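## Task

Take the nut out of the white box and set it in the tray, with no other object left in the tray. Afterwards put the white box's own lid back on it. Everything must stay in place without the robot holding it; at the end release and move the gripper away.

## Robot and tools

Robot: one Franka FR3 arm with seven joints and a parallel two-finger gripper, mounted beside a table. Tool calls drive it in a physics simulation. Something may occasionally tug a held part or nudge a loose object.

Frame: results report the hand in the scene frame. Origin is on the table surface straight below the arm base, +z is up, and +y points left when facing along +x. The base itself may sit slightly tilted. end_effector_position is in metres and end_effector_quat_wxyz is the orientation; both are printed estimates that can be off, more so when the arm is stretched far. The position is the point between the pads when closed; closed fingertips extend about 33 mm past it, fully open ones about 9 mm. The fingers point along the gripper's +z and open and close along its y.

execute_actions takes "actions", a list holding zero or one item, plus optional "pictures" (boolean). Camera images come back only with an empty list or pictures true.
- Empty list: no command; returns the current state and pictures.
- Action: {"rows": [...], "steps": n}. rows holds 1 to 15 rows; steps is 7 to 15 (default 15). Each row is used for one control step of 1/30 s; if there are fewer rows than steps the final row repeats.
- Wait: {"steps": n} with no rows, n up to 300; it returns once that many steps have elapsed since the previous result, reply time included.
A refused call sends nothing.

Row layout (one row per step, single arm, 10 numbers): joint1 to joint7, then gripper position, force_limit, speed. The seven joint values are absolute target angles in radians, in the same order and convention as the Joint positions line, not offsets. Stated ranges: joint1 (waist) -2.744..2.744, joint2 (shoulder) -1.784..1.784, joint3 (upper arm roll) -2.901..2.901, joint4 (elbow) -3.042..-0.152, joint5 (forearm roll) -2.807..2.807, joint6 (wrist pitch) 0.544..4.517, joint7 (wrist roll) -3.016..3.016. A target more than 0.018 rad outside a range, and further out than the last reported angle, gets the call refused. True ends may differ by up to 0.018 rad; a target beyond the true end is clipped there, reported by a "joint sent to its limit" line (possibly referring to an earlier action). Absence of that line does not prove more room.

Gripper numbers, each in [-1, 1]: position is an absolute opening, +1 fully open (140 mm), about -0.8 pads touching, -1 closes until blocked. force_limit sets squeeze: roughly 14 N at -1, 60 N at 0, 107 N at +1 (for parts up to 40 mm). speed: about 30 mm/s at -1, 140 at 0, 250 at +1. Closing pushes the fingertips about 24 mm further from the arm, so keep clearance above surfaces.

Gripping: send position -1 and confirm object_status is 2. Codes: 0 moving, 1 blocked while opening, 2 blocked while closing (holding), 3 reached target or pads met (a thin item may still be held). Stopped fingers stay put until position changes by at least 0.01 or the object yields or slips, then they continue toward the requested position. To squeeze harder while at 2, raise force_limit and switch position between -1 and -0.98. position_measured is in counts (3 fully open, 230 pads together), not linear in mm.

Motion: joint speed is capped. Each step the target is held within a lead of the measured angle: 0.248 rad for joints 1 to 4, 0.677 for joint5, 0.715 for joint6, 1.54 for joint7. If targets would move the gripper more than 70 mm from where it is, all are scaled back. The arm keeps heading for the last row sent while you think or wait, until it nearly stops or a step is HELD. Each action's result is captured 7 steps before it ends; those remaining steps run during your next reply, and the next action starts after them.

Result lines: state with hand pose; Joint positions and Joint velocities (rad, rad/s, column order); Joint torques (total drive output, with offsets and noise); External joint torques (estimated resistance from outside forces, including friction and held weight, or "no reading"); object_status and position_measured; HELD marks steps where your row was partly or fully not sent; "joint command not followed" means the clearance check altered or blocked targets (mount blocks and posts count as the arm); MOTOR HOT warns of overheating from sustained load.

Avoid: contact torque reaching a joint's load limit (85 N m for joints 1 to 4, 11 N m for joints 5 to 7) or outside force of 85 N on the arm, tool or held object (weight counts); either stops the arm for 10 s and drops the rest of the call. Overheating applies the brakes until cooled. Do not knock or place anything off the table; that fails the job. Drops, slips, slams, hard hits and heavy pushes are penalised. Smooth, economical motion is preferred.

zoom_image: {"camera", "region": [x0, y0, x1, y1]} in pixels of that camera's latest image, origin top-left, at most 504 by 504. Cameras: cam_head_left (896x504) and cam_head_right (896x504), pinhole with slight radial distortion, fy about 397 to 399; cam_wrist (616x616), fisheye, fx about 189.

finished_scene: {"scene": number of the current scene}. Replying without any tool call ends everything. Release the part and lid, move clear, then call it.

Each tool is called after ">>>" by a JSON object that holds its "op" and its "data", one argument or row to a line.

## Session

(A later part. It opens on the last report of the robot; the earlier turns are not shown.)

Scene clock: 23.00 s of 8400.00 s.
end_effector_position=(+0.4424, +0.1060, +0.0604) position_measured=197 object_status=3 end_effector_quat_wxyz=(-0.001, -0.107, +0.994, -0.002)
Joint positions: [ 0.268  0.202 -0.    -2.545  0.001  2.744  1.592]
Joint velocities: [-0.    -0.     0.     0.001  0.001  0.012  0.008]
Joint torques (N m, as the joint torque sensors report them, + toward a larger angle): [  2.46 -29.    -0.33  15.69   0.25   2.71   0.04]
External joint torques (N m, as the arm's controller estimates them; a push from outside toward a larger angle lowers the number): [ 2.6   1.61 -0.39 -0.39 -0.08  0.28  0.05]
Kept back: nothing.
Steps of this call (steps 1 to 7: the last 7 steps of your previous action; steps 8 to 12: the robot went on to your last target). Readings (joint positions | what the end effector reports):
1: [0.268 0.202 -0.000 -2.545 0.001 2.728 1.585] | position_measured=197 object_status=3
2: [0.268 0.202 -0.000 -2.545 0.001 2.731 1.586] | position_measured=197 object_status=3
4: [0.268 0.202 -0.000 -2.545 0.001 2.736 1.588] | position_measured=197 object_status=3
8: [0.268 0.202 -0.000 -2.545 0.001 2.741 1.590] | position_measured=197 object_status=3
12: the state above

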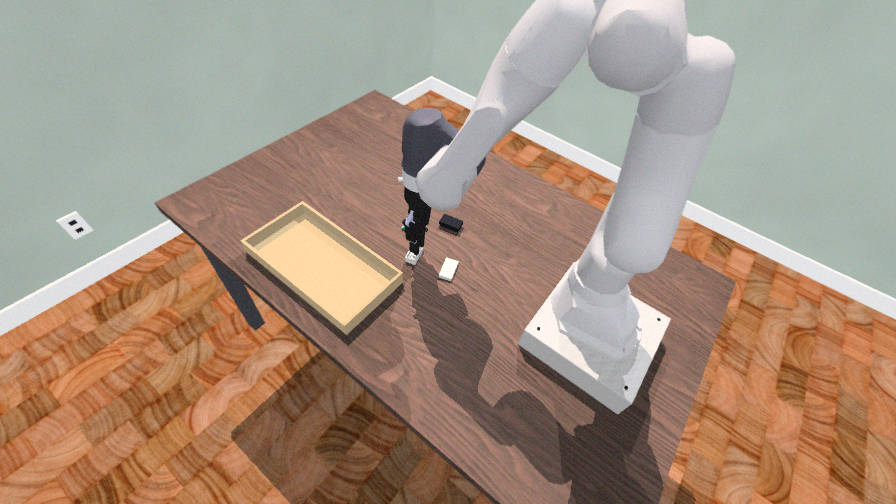

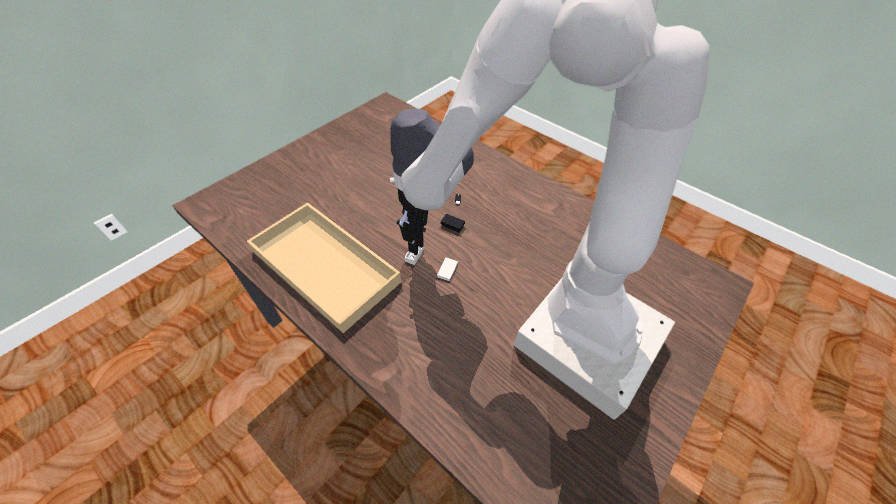

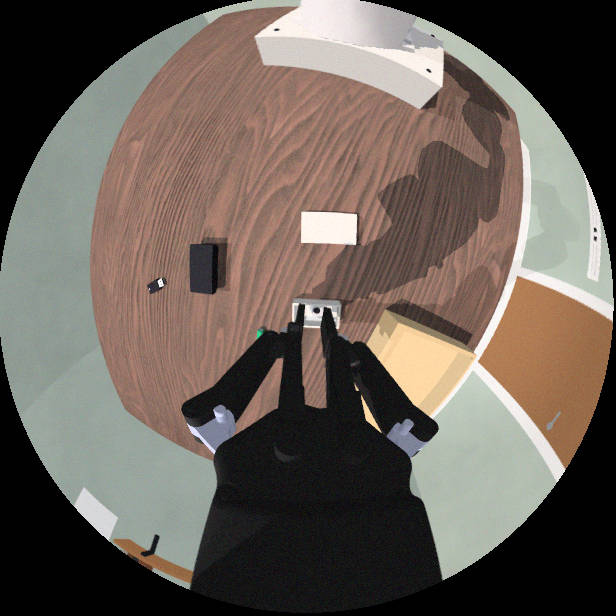

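>>> {"op": "execute_actions", "data": {
  "actions": [
    {"rows":[[0.277,0.205,0,-2.54,0,2.748,1.603,-0.54,-0.5,0.5],[0.277,0.205,0,-2.54,0,2.748,1.603,-0.54,-0.5,0.5],[0.277,0.205,0,-2.54,0,2.748,1.603,-0.54,-0.5,0.5],[0.277,0.205,0,-2.54,0,2.748,1.603,-0.54,-0.5,0.5],[0.277,0.215,0,-2.539,0,2.76,1.603,-0.54,-0.5,0.5],[0.277,0.225,0,-2.537,0,2.77,1.603,-0.54,-0.5,0.5],[0.277,0.235,0,-2.536,0,2.778,1.603,-0.54,-0.5,0.5],[0.277,0.245,0,-2.534,0,2.786,1.603,-0.54,-0.5,0.5],[0.277,0.255,0,-2.533,0,2.792,1.603,-0.54,-0.5,0.5],[0.277,0.265,0,-2.5315,0,2.798,1.603,-0.54,-0.5,0.5]]}
  ]
}}

>>> {"op": "execute_actions", "data": {
  "actions": [
    {"steps":12}
  ],
  "pictures": true
}}

>>> {"op": "zoom_image", "data": {
  "camera": "cam_wrist",
  "region": [260, 260, 380, 360]
}}

>>> {"op": "zoom_image", "data": {
  "camera": "cam_head_left",
  "region": [380, 210, 460, 280]
}}

Scene clock: 23.93 s of 8400.00 s.
end_effector_position=(+0.4446, +0.1092, +0.0548) position_measured=197 object_status=3 end_effector_quat_wxyz=(+0.001, -0.107, +0.994, -0.001)
Joint positions: [ 0.274  0.223 -0.    -2.538  0.001  2.76   1.597]
Joint velocities: [0.    0.25  0.    0.041 0.    0.149 0.008]
Joint torques (N m, as the joint torque sensors report them, + toward a larger angle): [  2.66 -29.23   0.53  14.15   0.22   2.69   0.12]
External joint torques (N m, as the arm's controller estimates them; a push from outside toward a larger angle lowers the number): [ 2.85  1.5   0.53 -0.55 -0.1   0.49  0.12]
Steps of this call (steps 1 to 20: the robot went on to your last target; steps 21 to 28: the first 8 steps of this action). Readings (joint positions | what the end effector reports):
21: [0.269 0.202 -0.000 -2.545 0.001 2.745 1.595] | position_measured=197 object_status=3
22: [0.271 0.203 -0.000 -2.544 0.001 2.745 1.595] | position_measured=197 object_status=3
24: [0.273 0.203 -0.000 -2.543 0.001 2.746 1.596] | position_measured=197 object_status=3
28: the state above

Scene clock: 24.33 s of 8400.00 s.
end_effector_position=(+0.4521, +0.1108, +0.0496) position_measured=197 object_status=3 end_effector_quat_wxyz=(+0.009, -0.105, +0.994, -0.000)
Joint positions: [ 0.274  0.247 -0.001 -2.528  0.001  2.791  1.6  ]
Joint velocities: [-0.     0.002 -0.001 -0.    -0.001  0.019  0.003]
Joint torques (N m, as the joint torque sensors report them, + toward a larger angle): [  2.24 -18.84   0.03  11.4    0.22   3.09   0.01]
External joint torques (N m, as the arm's controller estimates them; a push from outside toward a larger angle lowers the number): [ 2.24 12.75 -0.19 -4.17 -0.07  0.67  0.01]
Kept back: nothing.
Steps of this call (steps 1 to 7: the last 7 steps of your previous action; steps 8 to 12: the robot went on to your last target). Readings (joint positions | what the end effector reports):
1: [0.274 0.231 -0.000 -2.536 0.001 2.766 1.598] | position_measured=197 object_status=3
2: [0.274 0.240 -0.000 -2.535 0.001 2.771 1.598] | position_measured=197 object_status=3
4: [0.274 0.242 -0.001 -2.530 0.001 2.778 1.599] | position_measured=197 object_status=3
8: [0.274 0.246 -0.001 -2.528 0.001 2.787 1.599] | position_measured=197 object_status=3
12: the state above

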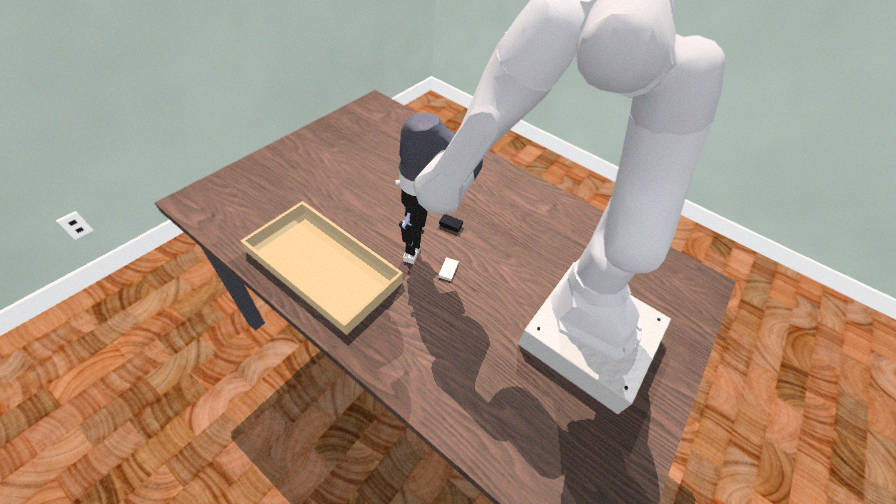

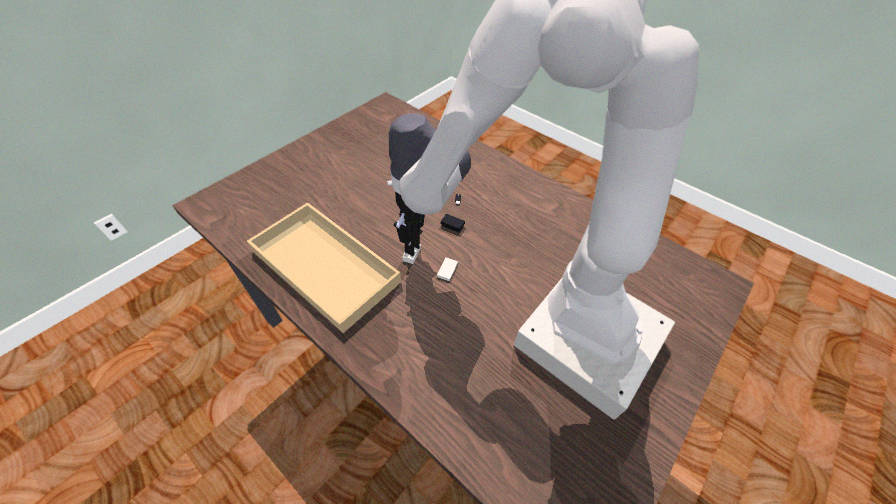

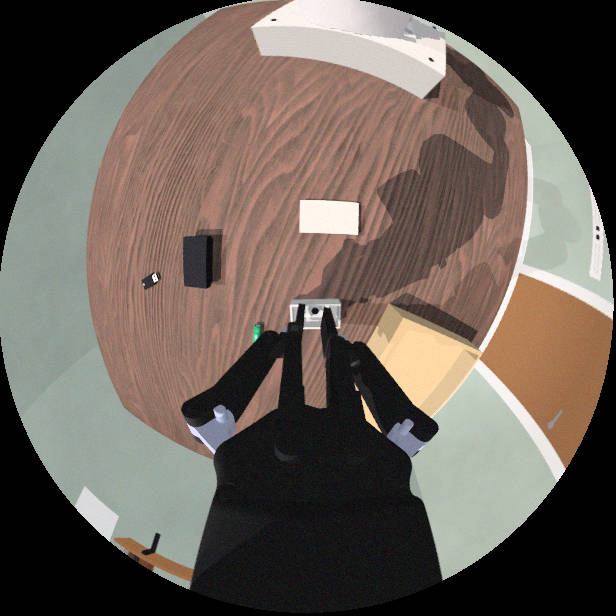

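Region (260, 260, 380, 360) of cam_wrist's 616x616 image, scaled by 4.200, with more detail than that image has.

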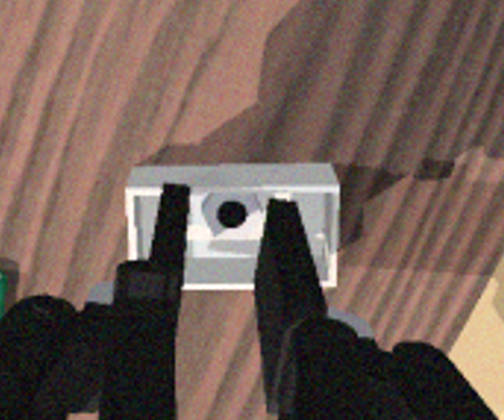

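Region (380, 210, 460, 280) of cam_head_left's 896x504 image, scaled by 6.300, with more detail than that image has; it fills the top 441 rows of this view, and the rest is white.

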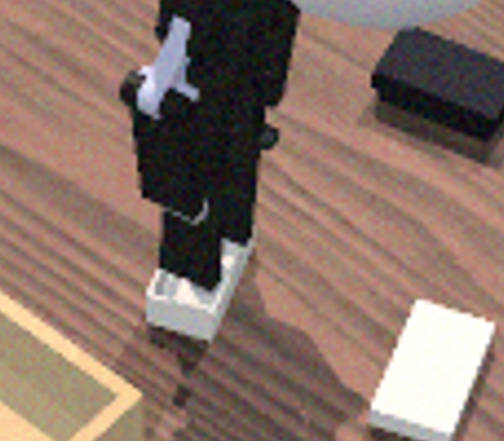

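>>> {"op": "execute_actions", "data": {
  "actions": [
    {"rows":[[0.277,0.21,0,-2.532,0,2.76,1.603,-0.54,-0.5,0.5],[0.277,0.21,0,-2.532,0,2.76,1.603,-0.54,-0.5,0.5],[0.277,0.21,0,-2.532,0,2.76,1.603,-0.54,-0.5,0.5],[0.277,0.22,0,-2.5248,0,2.748,1.603,-0.54,-0.5,0.5]]}
  ]
}}

>>> {"op": "execute_actions", "data": {
  "actions": [
    {"steps":12}
  ],
  "pictures": true
}}

>>> {"op": "zoom_image", "data": {
  "camera": "cam_wrist",
  "region": [260, 260, 380, 360]
}}

>>> {"op": "zoom_image", "data": {
  "camera": "cam_head_left",
  "region": [380, 210, 460, 280]
}}

Scene clock: 25.17 s of 8400.00 s.
end_effector_position=(+0.4536, +0.1112, +0.0603) position_measured=197 object_status=3 end_effector_quat_wxyz=(+0.009, -0.105, +0.994, -0.000)
Joint positions: [ 0.274  0.219 -0.001 -2.526  0.001  2.762  1.601]
Joint velocities: [-0.     0.001  0.001 -0.    -0.    -0.073  0.001]
Joint torques (N m, as the joint torque sensors report them, + toward a larger angle): [  2.46 -30.28  -0.33  15.36   0.22   2.2    0.08]
External joint torques (N m, as the arm's controller estimates them; a push from outside toward a larger angle lowers the number): [ 2.52  0.85 -0.47 -0.78 -0.1  -0.29  0.08]
Steps of this call (steps 1 to 17: the robot went on to your last target; steps 18 to 25: the first 8 steps of this action). Readings (joint positions | what the end effector reports):
18: [0.274 0.242 -0.001 -2.529 0.001 2.789 1.601] | position_measured=197 object_status=3
19: [0.274 0.232 -0.001 -2.531 0.001 2.784 1.601] | position_measured=197 object_status=3
21: [0.274 0.220 -0.001 -2.529 0.001 2.776 1.601] | position_measured=197 object_status=3
25: the state above

Scene clock: 25.57 s of 8400.00 s.
end_effector_position=(+0.4503, +0.1104, +0.0593) position_measured=197 object_status=3 end_effector_quat_wxyz=(+0.004, -0.105, +0.994, -0.001)
Joint positions: [ 0.274  0.219 -0.001 -2.526  0.001  2.752  1.601]
Joint velocities: [ 0.001 -0.001 -0.001 -0.001 -0.001 -0.006 -0.   ]
Joint torques (N m, as the joint torque sensors report them, + toward a larger angle): [  2.44 -29.76   0.47  16.1    0.19   2.12   0.  ]
External joint torques (N m, as the arm's controller estimates them; a push from outside toward a larger angle lowers the number): [ 2.53  1.39  0.36  0.08 -0.13 -0.31  0.  ]
Kept back: nothing.
Steps of this call (steps 1 to 7: the last 7 steps of your previous action; steps 8 to 12: the robot went on to your last target). Readings (joint positions | what the end effector reports):
1: [0.274 0.219 -0.001 -2.526 0.001 2.760 1.601] | position_measured=197 object_status=3
2: [0.274 0.219 -0.001 -2.526 0.001 2.758 1.601] | position_measured=197 object_status=3
4: [0.274 0.219 -0.001 -2.526 0.001 2.756 1.601] | position_measured=197 object_status=3
8: [0.274 0.219 -0.001 -2.526 0.001 2.753 1.601] | position_measured=197 object_status=3
12: the state above

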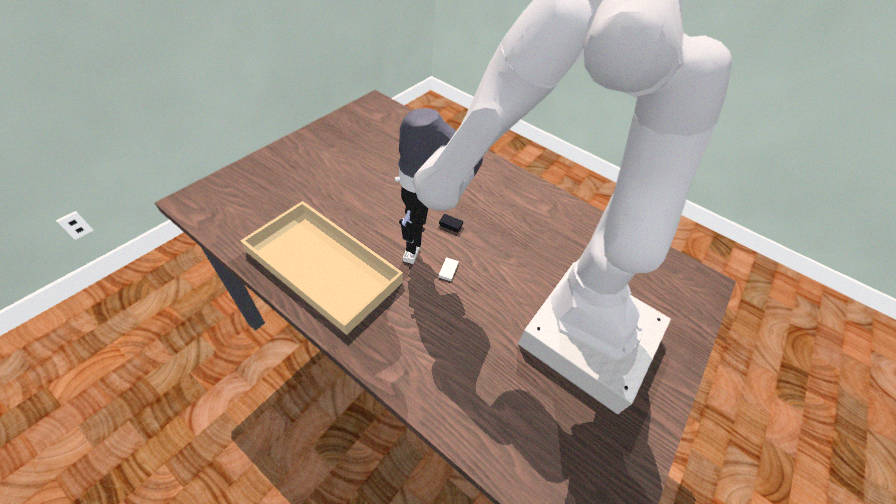

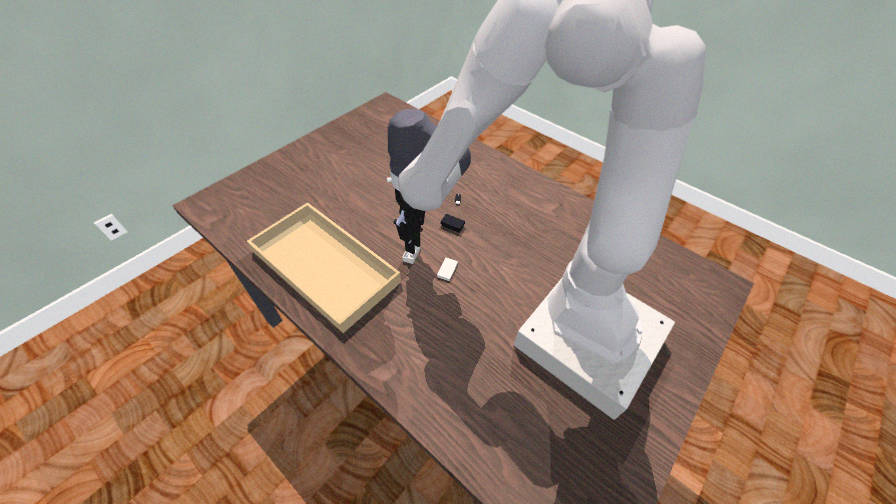

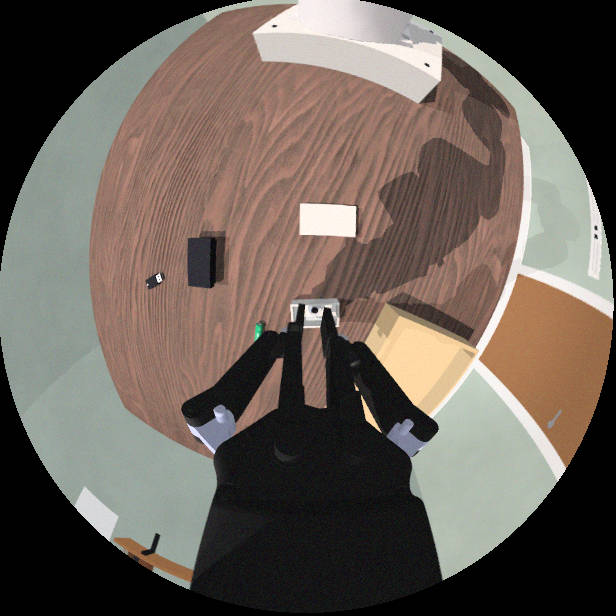

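Region (260, 260, 380, 360) of cam_wrist's 616x616 image, scaled by 4.200, with more detail than that image has.

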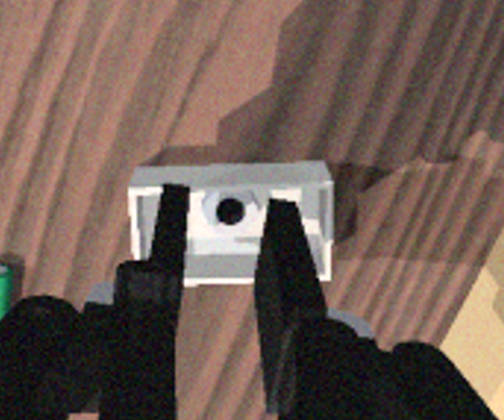

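Region (380, 210, 460, 280) of cam_head_left's 896x504 image, scaled by 6.300, with more detail than that image has; it fills the top 441 rows of this view, and the rest is white.

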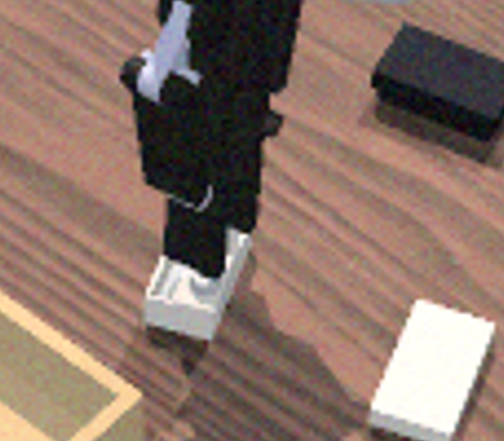

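>>> {"op": "execute_actions", "data": {
  "actions": [
    {"rows":[[0.277,0.227,0,-2.518,0,2.748,1.603,-0.54,-0.5,0.5],[0.277,0.227,0,-2.518,0,2.748,1.603,-0.54,-0.5,0.5],[0.277,0.227,0,-2.518,0,2.748,1.603,-0.54,-0.5,0.5],[0.277,0.227,0,-2.518,0,2.748,1.603,-0.54,-0.5,0.5],[0.277,0.227,0,-2.518,0,2.757,1.603,-0.54,-0.5,0.5],[0.277,0.233,0,-2.517,0,2.763,1.603,-0.54,-0.5,0.5],[0.277,0.24,0,-2.516,0,2.769,1.603,-0.54,-0.5,0.5],[0.277,0.247,0,-2.515,0,2.774,1.603,-0.54,-0.5,0.5],[0.277,0.254,0,-2.515,0,2.778,1.603,-0.54,-0.5,0.5],[0.277,0.26,0,-2.514,0,2.781,1.603,-0.54,-0.5,0.5],[0.277,0.267,0,-2.513,0,2.783,1.603,-0.54,-0.5,0.5]]}
  ]
}}

>>> {"op": "execute_actions", "data": {
  "actions": [
    {"steps":14}
  ],
  "pictures": true
}}

>>> {"op": "zoom_image", "data": {
  "camera": "cam_wrist",
  "region": [260, 260, 380, 360]
}}

>>> {"op": "zoom_image", "data": {
  "camera": "cam_head_left",
  "region": [380, 210, 460, 280]
}}

Scene clock: 26.67 s of 8400.00 s.
end_effector_position=(+0.4527, +0.1110, +0.0560) position_measured=197 object_status=3 end_effector_quat_wxyz=(+0.004, -0.105, +0.994, -0.001)
Joint positions: [ 0.274  0.233 -0.001 -2.518  0.001  2.758  1.601]
Joint velocities: [-0.001  0.139  0.     0.034  0.001  0.091  0.   ]
Joint torques (N m, as the joint torque sensors report them, + toward a larger angle): [  2.31 -29.68   0.15  15.42   0.29   2.71  -0.04]
External joint torques (N m, as the arm's controller estimates them; a push from outside toward a larger angle lowers the number): [ 2.48  0.94  0.1   0.6  -0.03  0.51 -0.04]
Steps of this call (steps 1 to 25: the robot went on to your last target; steps 26 to 33: the first 8 steps of this action). Readings (joint positions | what the end effector reports):
26: [0.274 0.220 -0.001 -2.525 0.001 2.750 1.601] | position_measured=197 object_status=3
27: [0.274 0.222 -0.001 -2.523 0.001 2.750 1.601] | position_measured=197 object_status=3
29: [0.274 0.224 -0.001 -2.521 0.001 2.750 1.601] | position_measured=197 object_status=3
33: the state above

Scene clock: 27.13 s of 8400.00 s.
end_effector_position=(+0.4555, +0.1115, +0.0496) position_measured=197 object_status=3 end_effector_quat_wxyz=(+0.007, -0.105, +0.994, -0.001)
Joint positions: [ 0.274  0.255 -0.001 -2.511  0.001  2.778  1.601]
Joint velocities: [-0.     0.001  0.002  0.    -0.001  0.009  0.   ]
Joint torques (N m, as the joint torque sensors report them, + toward a larger angle): [  2.05 -23.79   0.76  14.01   0.24   3.08  -0.06]
External joint torques (N m, as the arm's controller estimates them; a push from outside toward a larger angle lowers the number): [ 2.03  8.23  0.5  -1.76 -0.06  0.6  -0.06]
Kept back: nothing.
Steps of this call (steps 1 to 7: the last 7 steps of your previous action; steps 8 to 14: the robot went on to your last target). Readings (joint positions | what the end effector reports):
1: [0.274 0.238 -0.001 -2.517 0.001 2.761 1.601] | position_measured=197 object_status=3
2: [0.274 0.244 -0.001 -2.517 0.001 2.764 1.601] | position_measured=197 object_status=3
4: [0.274 0.251 -0.001 -2.515 0.001 2.769 1.601] | position_measured=197 object_status=3
8: [0.274 0.254 -0.001 -2.512 0.001 2.775 1.601] | position_measured=197 object_status=3
14: the state above

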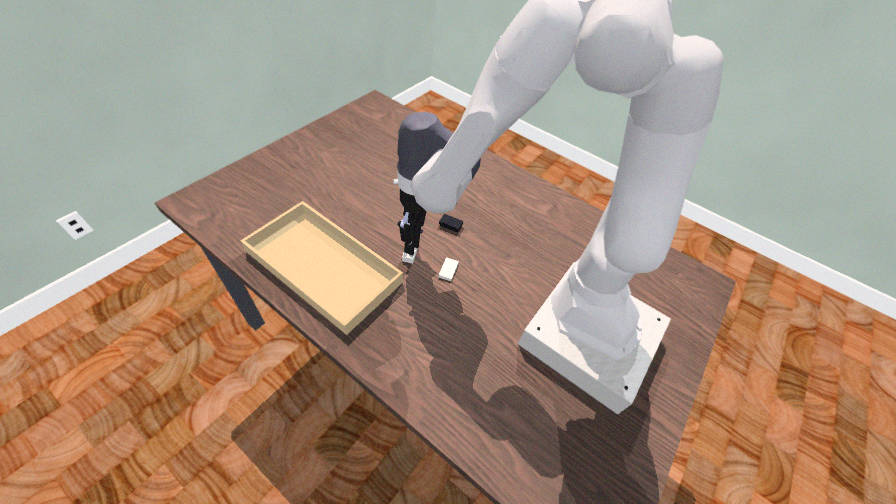

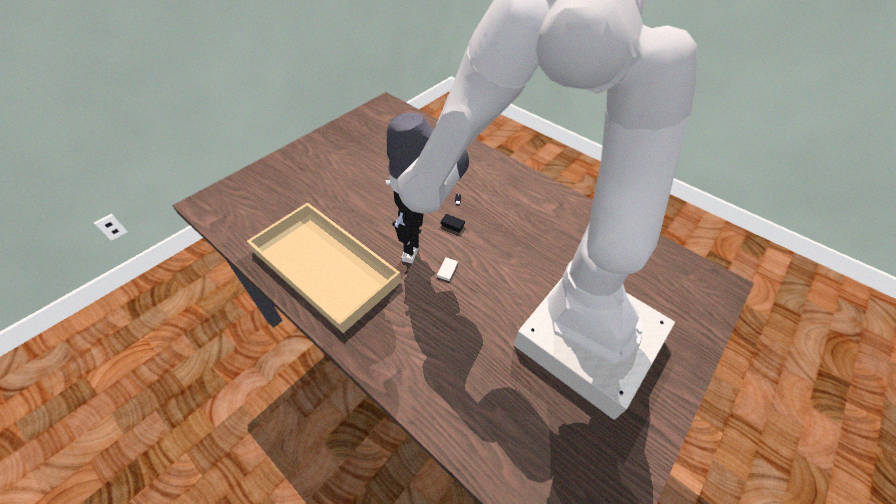

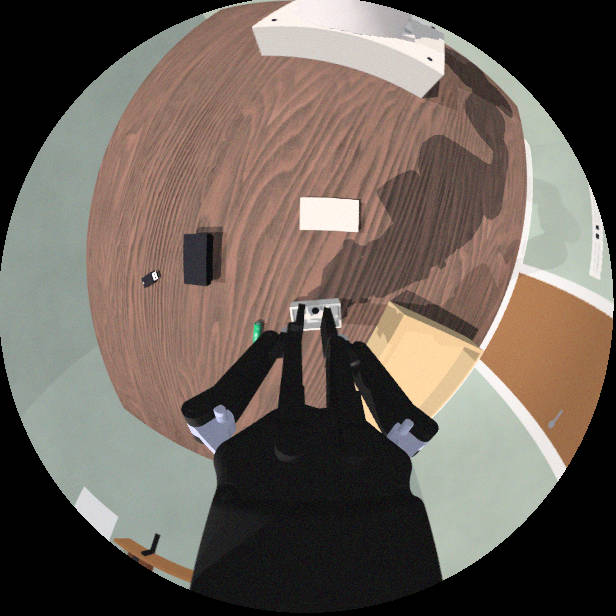

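Region (260, 260, 380, 360) of cam_wrist's 616x616 image, scaled by 4.200, with more detail than that image has.

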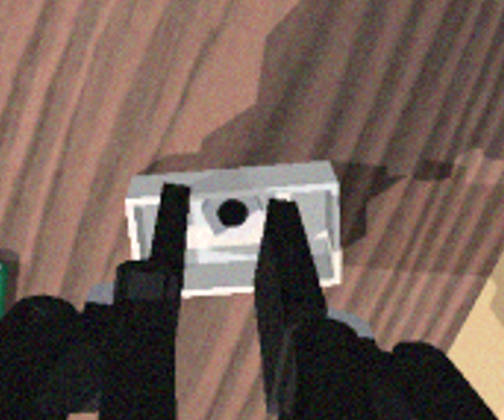

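Region (380, 210, 460, 280) of cam_head_left's 896x504 image, scaled by 6.300, with more detail than that image has; it fills the top 441 rows of this view, and the rest is white.

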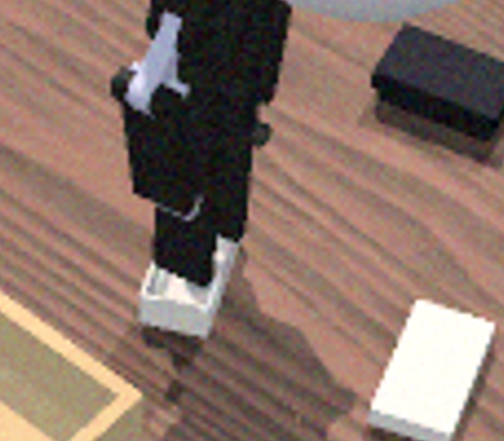

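>>> {"op": "execute_actions", "data": {
  "actions": [
    {"rows":[[0.268,0.2,0,-2.52,0,2.72,1.6,-0.54,-0.5,0.5],[0.268,0.15,0,-2.52,0,2.67,1.6,-0.54,-0.5,0.5],[0.268,0.1,0,-2.5,0,2.6,1.6,0,-0.5,0.5],[0.268,0.1,0,-2.4,0,2.4,1.6,0,-0.5,0.5],[0.268,0.1,0,-2.3,0,2.2,1.6,0,-0.5,0.5],[0.268,0.2,0,-2.1,0,2.0,1.6,0,-0.5,0.5],[0.268,0.3,0,-1.95,0,1.85,1.6,0,-0.5,0.5],[0.268,0.4,0,-1.8,0,1.75,1.6,0,-0.5,0.5],[0.268,0.5,0,-1.7,0,1.65,1.6,0,-0.5,0.5],[0.268,0.6,0,-1.6,0,1.55,1.6,0,-0.5,0.5],[0.268,0.7,0,-1.45,0,1.45,1.6,0,-0.5,0.5],[0.268,0.8,0,-1.3,0,1.35,1.6,0,-0.5,0.5]]}
  ]
}}

>>> {"op": "execute_actions", "data": {
  "actions": [
    {"steps":25}
  ]
}}

>>> {"op": "execute_actions", "data": {
  "actions": [
    {"rows":[[0.268,0.9,0,-1.2,0,1.28,1.6,0,-0.5,0.5],[0.268,1.0,0,-1.08,0,1.2,1.6,0,-0.5,0.5],[0.268,1.1,0,-0.97,0,1.15,1.6,0,-0.5,0.5],[0.268,1.176,0,-0.895,0,1.11,1.6,0,-0.5,0.5]]}
  ]
}}

>>> {"op": "execute_actions", "data": {
  "actions": [
    {"steps":20}
  ],
  "pictures": true
}}

Scene clock: 31.13 s of 8400.00 s.
end_effector_position=(+0.4983, +0.1210, +0.1378) position_measured=147 object_status=0 end_effector_quat_wxyz=(-0.033, -0.103, +0.994, -0.006)
Joint positions: [ 0.271  0.183 -0.001 -2.268  0.     2.382  1.601]
Joint velocities: [-0.001  0.72  -0.001  1.146 -0.001 -1.385  0.002]
Joint torques (N m, as the joint torque sensors report them, + toward a larger angle): [ -0.42 -15.51  -0.47   2.94   0.56  -1.55  -0.11]
External joint torques (N m, as the arm's controller estimates them; a push from outside toward a larger angle lowers the number): [-0.53  1.71 -0.65  1.95  0.28 -0.77 -0.12]
Steps of this call (steps 1 to 30: the robot went on to your last target; steps 31 to 90: nothing new was sent; then 0.73 s passed at rest; steps 91 to 98: the first 8 steps of this action). Readings (joint positions | what the end effector reports):
91: [0.274 0.248 -0.001 -2.514 0.001 2.771 1.601] | position_measured=197 object_status=3
92: [0.273 0.227 -0.001 -2.519 0.001 2.753 1.601] | position_measured=197 object_status=3
94: [0.272 0.169 -0.001 -2.498 0.001 2.672 1.601] | position_measured=189 object_status=0
98: the state above

Scene clock: 31.97 s of 8400.00 s.
end_effector_position=(+0.5023, +0.1217, +0.1547) position_measured=129 object_status=3 end_effector_quat_wxyz=(-0.342, -0.096, +0.934, -0.047)
Joint positions: [ 0.27   0.789 -0.001 -1.302  0.     1.384  1.601]
Joint velocities: [ 0.     0.052  0.     0.031  0.001 -0.186 -0.   ]
Joint torques (N m, as the joint torque sensors report them, + toward a larger angle): [ -0.58 -47.13   0.28  18.97   0.81  -0.2   -0.12]
External joint torques (N m, as the arm's controller estimates them; a push from outside toward a larger angle lowers the number): [-0.59  0.8  -0.37 -0.66  0.14 -0.36 -0.14]
Kept back: nothing.
Steps of this call (steps 1 to 7: the last 7 steps of your previous action; steps 8 to 25: the robot went on to your last target). Readings (joint positions | what the end effector reports):
1: [0.271 0.209 -0.001 -2.232 0.000 2.332 1.601] | position_measured=136 object_status=0
2: [0.271 0.239 -0.001 -2.199 0.000 2.282 1.601] | position_measured=130 object_status=0
4: [0.271 0.301 -0.001 -2.134 0.000 2.179 1.601] | position_measured=129 object_status=0
8: [0.271 0.431 -0.001 -2.001 0.000 1.967 1.601] | position_measured=129 object_status=3
25: the state above

Scene clock: 32.23 s of 8400.00 s.
end_effector_position=(+0.4876, +0.1180, +0.0761) position_measured=129 object_status=3 end_effector_quat_wxyz=(-0.431, -0.092, +0.896, -0.059)
Joint positions: [ 0.27   1.154 -0.    -0.935  0.     1.188  1.601]
Joint velocities: [-0.     0.686  0.002  0.278  0.    -0.471  0.   ]
Joint torques (N m, as the joint torque sensors report them, + toward a larger angle): [ -0.75 -75.92   0.85  31.17   0.75  -0.39  -0.04]
External joint torques (N m, as the arm's controller estimates them; a push from outside toward a larger angle lowers the number): [-0.74  2.84 -0.29  0.12 -0.22 -0.34 -0.07]
Steps of this call (steps 1 to 8: the first 8 steps of this action). Readings (joint positions | what the end effector reports):
1: [0.270 0.807 -0.000 -1.273 0.000 1.366 1.601] | position_measured=129 object_status=3
2: [0.270 0.850 -0.000 -1.213 0.000 1.339 1.601] | position_measured=129 object_status=3
4: [0.270 0.979 -0.000 -1.056 0.000 1.276 1.601] | position_measured=129 object_status=3
8: the state above

Scene clock: 32.90 s of 8400.00 s.
end_effector_position=(+0.4762, +0.1152, +0.0874) position_measured=129 object_status=3 end_effector_quat_wxyz=(-0.456, -0.091, +0.883, -0.063)
Joint positions: [ 0.27   1.175 -0.    -0.896  0.     1.114  1.601]
Joint velocities: [ 0.    -0.    -0.001  0.    -0.    -0.008  0.003]
Joint torques (N m, as the joint torque sensors report them, + toward a larger angle): [ -0.9  -54.26   0.68  20.     0.76  -0.87  -0.07]
External joint torques (N m, as the arm's controller estimates them; a push from outside toward a larger angle lowers the number): [-0.96  1.34 -0.21 -0.8   0.04 -0.28 -0.09]
Kept back: nothing.
Steps of this call (steps 1 to 7: the last 7 steps of your previous action; steps 8 to 20: the robot went on to your last target). Readings (joint positions | what the end effector reports):
1: [0.270 1.172 -0.000 -0.928 0.000 1.174 1.601] | position_measured=129 object_status=3
2: [0.270 1.182 -0.000 -0.922 0.000 1.163 1.601] | position_measured=129 object_status=3
4: [0.270 1.187 -0.000 -0.913 0.000 1.145 1.601] | position_measured=129 object_status=3
8: [0.270 1.179 -0.000 -0.900 0.000 1.127 1.601] | position_measured=129 object_status=3
20: the state above

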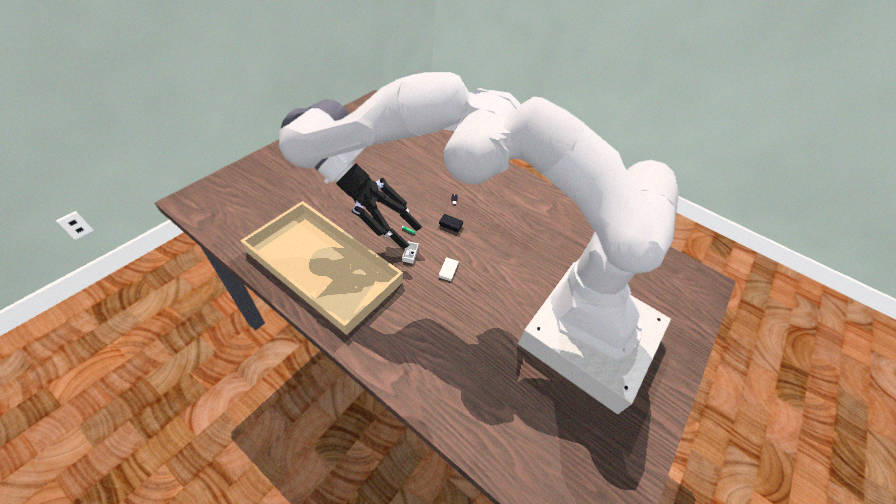

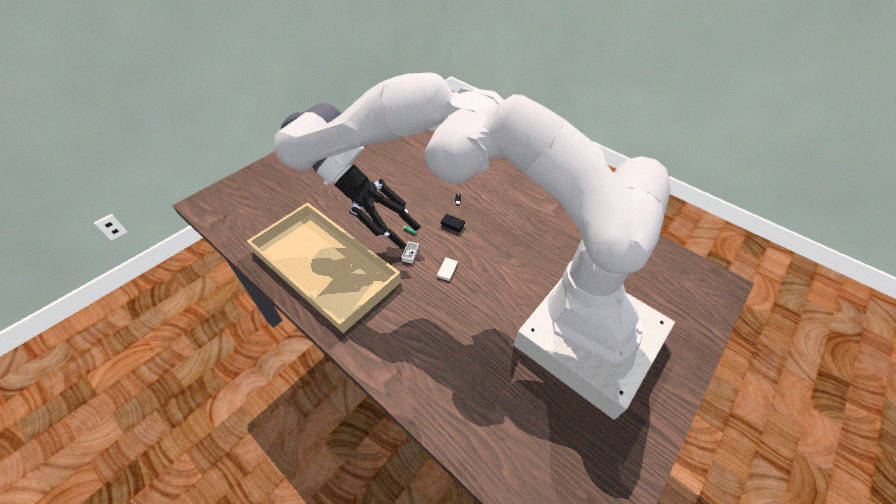

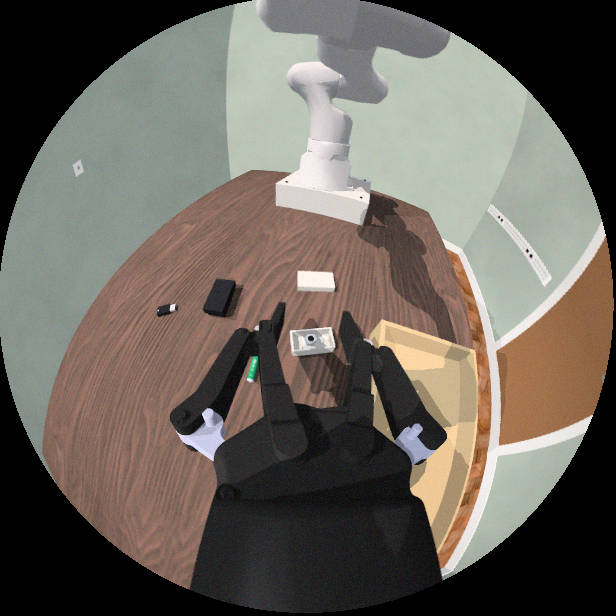

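>>> {"op": "execute_actions", "data": {
  "actions": [
    {"rows":[[0.268,1.2,0,-0.875,0,1.115,1.6,0.12,-0.5,0.5],[0.268,1.22,0,-0.86,0,1.12,1.6,0.12,-0.5,0.5],[0.268,1.24,0,-0.843,0,1.123,1.6,0.12,-0.5,0.5],[0.268,1.26,0,-0.827,0,1.127,1.6,0.12,-0.5,0.5],[0.268,1.28,0,-0.812,0,1.13,1.6,0.12,-0.5,0.5]]}
  ]
}}

>>> {"op": "execute_actions", "data": {
  "actions": [
    {"steps":15}
  ],
  "pictures": true
}}

>>> {"op": "zoom_image", "data": {
  "camera": "cam_head_left",
  "region": [340, 180, 480, 300]
}}

>>> {"op": "zoom_image", "data": {
  "camera": "cam_wrist",
  "region": [230, 270, 400, 400]
}}

Scene clock: 33.87 s of 8400.00 s.
end_effector_position=(+0.4735, +0.1145, +0.0514) position_measured=114 object_status=0 end_effector_quat_wxyz=(-0.462, -0.091, +0.880, -0.063)
Joint positions: [ 0.27   1.269 -0.    -0.824  0.     1.123  1.601]
Joint velocities: [-0.     0.26  -0.001  0.056 -0.     0.025 -0.001]
Joint torques (N m, as the joint torque sensors report them, + toward a larger angle): [ -0.2  -61.86   0.19  23.24   0.73  -0.18  -0.04]
External joint torques (N m, as the arm's controller estimates them; a push from outside toward a larger angle lowers the number): [ 0.03  1.77 -0.69 -0.8  -0.05  0.4  -0.06]
Steps of this call (steps 1 to 15: the robot went on to your last target; steps 16 to 21: nothing new was sent; steps 22 to 29: the first 8 steps of this action). Readings (joint positions | what the end effector reports):
22: [0.270 1.179 -0.000 -0.891 0.000 1.112 1.601] | position_measured=129 object_status=0
23: [0.270 1.187 -0.000 -0.880 0.000 1.113 1.601] | position_measured=121 object_status=0
25: [0.270 1.213 -0.000 -0.854 0.000 1.116 1.601] | position_measured=114 object_status=0
29: the state above

Scene clock: 34.37 s of 8400.00 s.
end_effector_position=(+0.4741, +0.1146, +0.0464) position_measured=114 object_status=3 end_effector_quat_wxyz=(-0.460, -0.091, +0.881, -0.063)
Joint positions: [ 0.27   1.281 -0.    -0.814  0.     1.127  1.601]
Joint velocities: [-0.     0.001  0.002  0.    -0.     0.002 -0.001]
Joint torques (N m, as the joint torque sensors report them, + toward a larger angle): [ -0.63 -55.88   0.27  20.24   0.8   -0.38  -0.1 ]
External joint torques (N m, as the arm's controller estimates them; a push from outside toward a larger angle lowers the number): [-0.58  0.06 -0.63 -0.41  0.08  0.25 -0.13]
Kept back: nothing.
Steps of this call (steps 1 to 7: the last 7 steps of your previous action; steps 8 to 15: the robot went on to your last target). Readings (joint positions | what the end effector reports):
1: [0.270 1.276 -0.000 -0.823 0.000 1.124 1.601] | position_measured=114 object_status=3
2: [0.270 1.281 -0.000 -0.821 0.000 1.124 1.601] | position_measured=114 object_status=3
4: [0.270 1.283 -0.000 -0.819 0.000 1.125 1.601] | position_measured=114 object_status=3
8: [0.270 1.282 -0.000 -0.815 0.000 1.126 1.601] | position_measured=114 object_status=3
15: the state above

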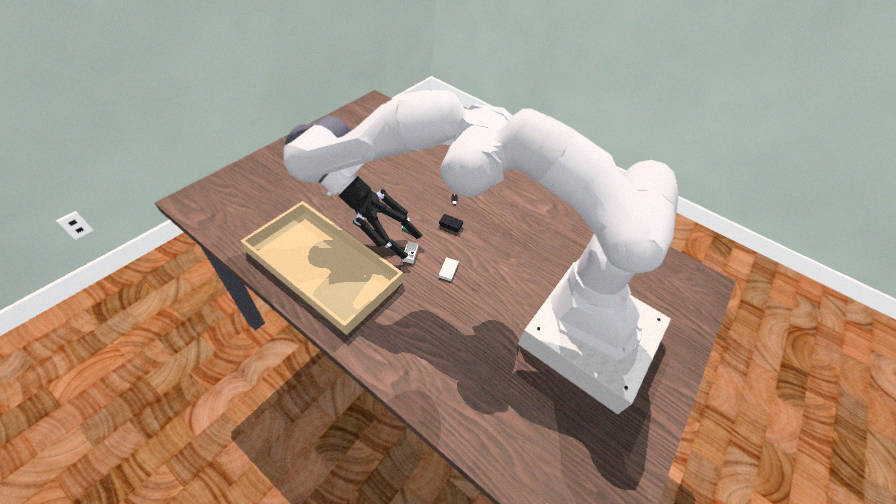

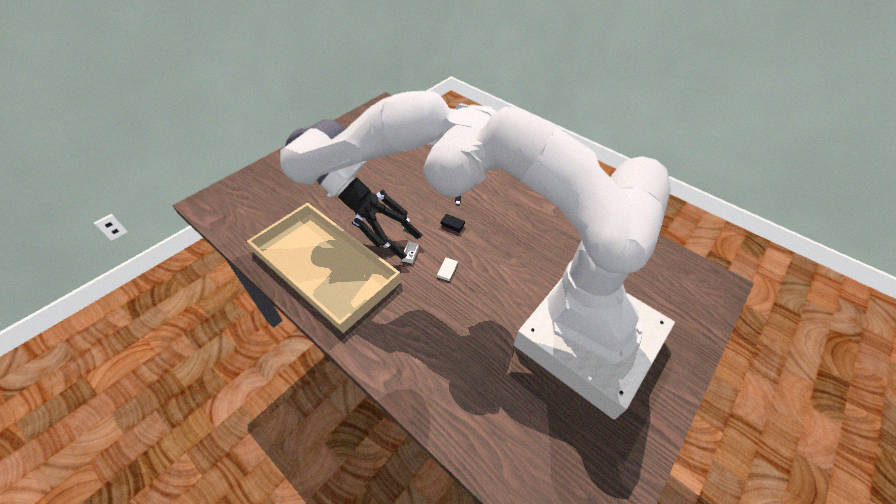

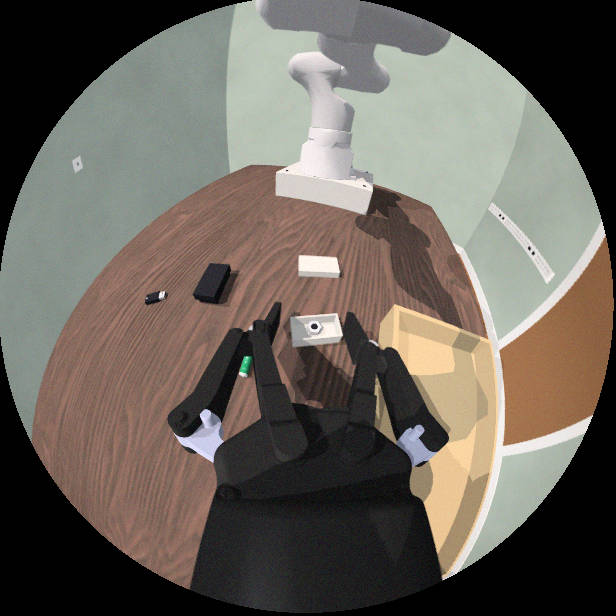

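Region (340, 180, 480, 300) of cam_head_left's 896x504 image, scaled by 3.600, with more detail than that image has; it fills the top 432 rows of this view, and the rest is white.

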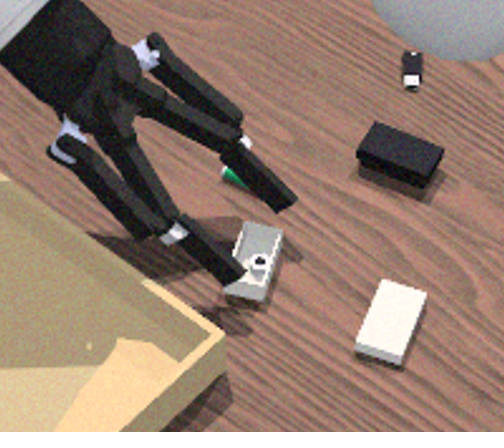

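Region (230, 270, 400, 400) of cam_wrist's 616x616 image, scaled by 2.965, with more detail than that image has; it fills the top 385 rows of this view, and the rest is white.

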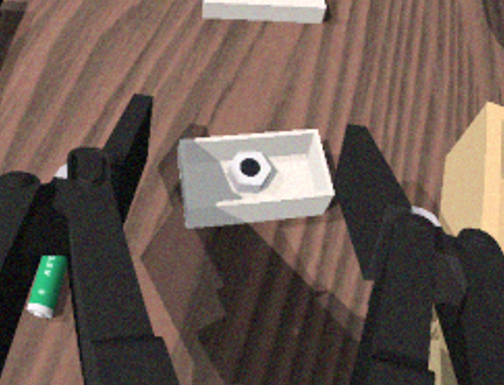

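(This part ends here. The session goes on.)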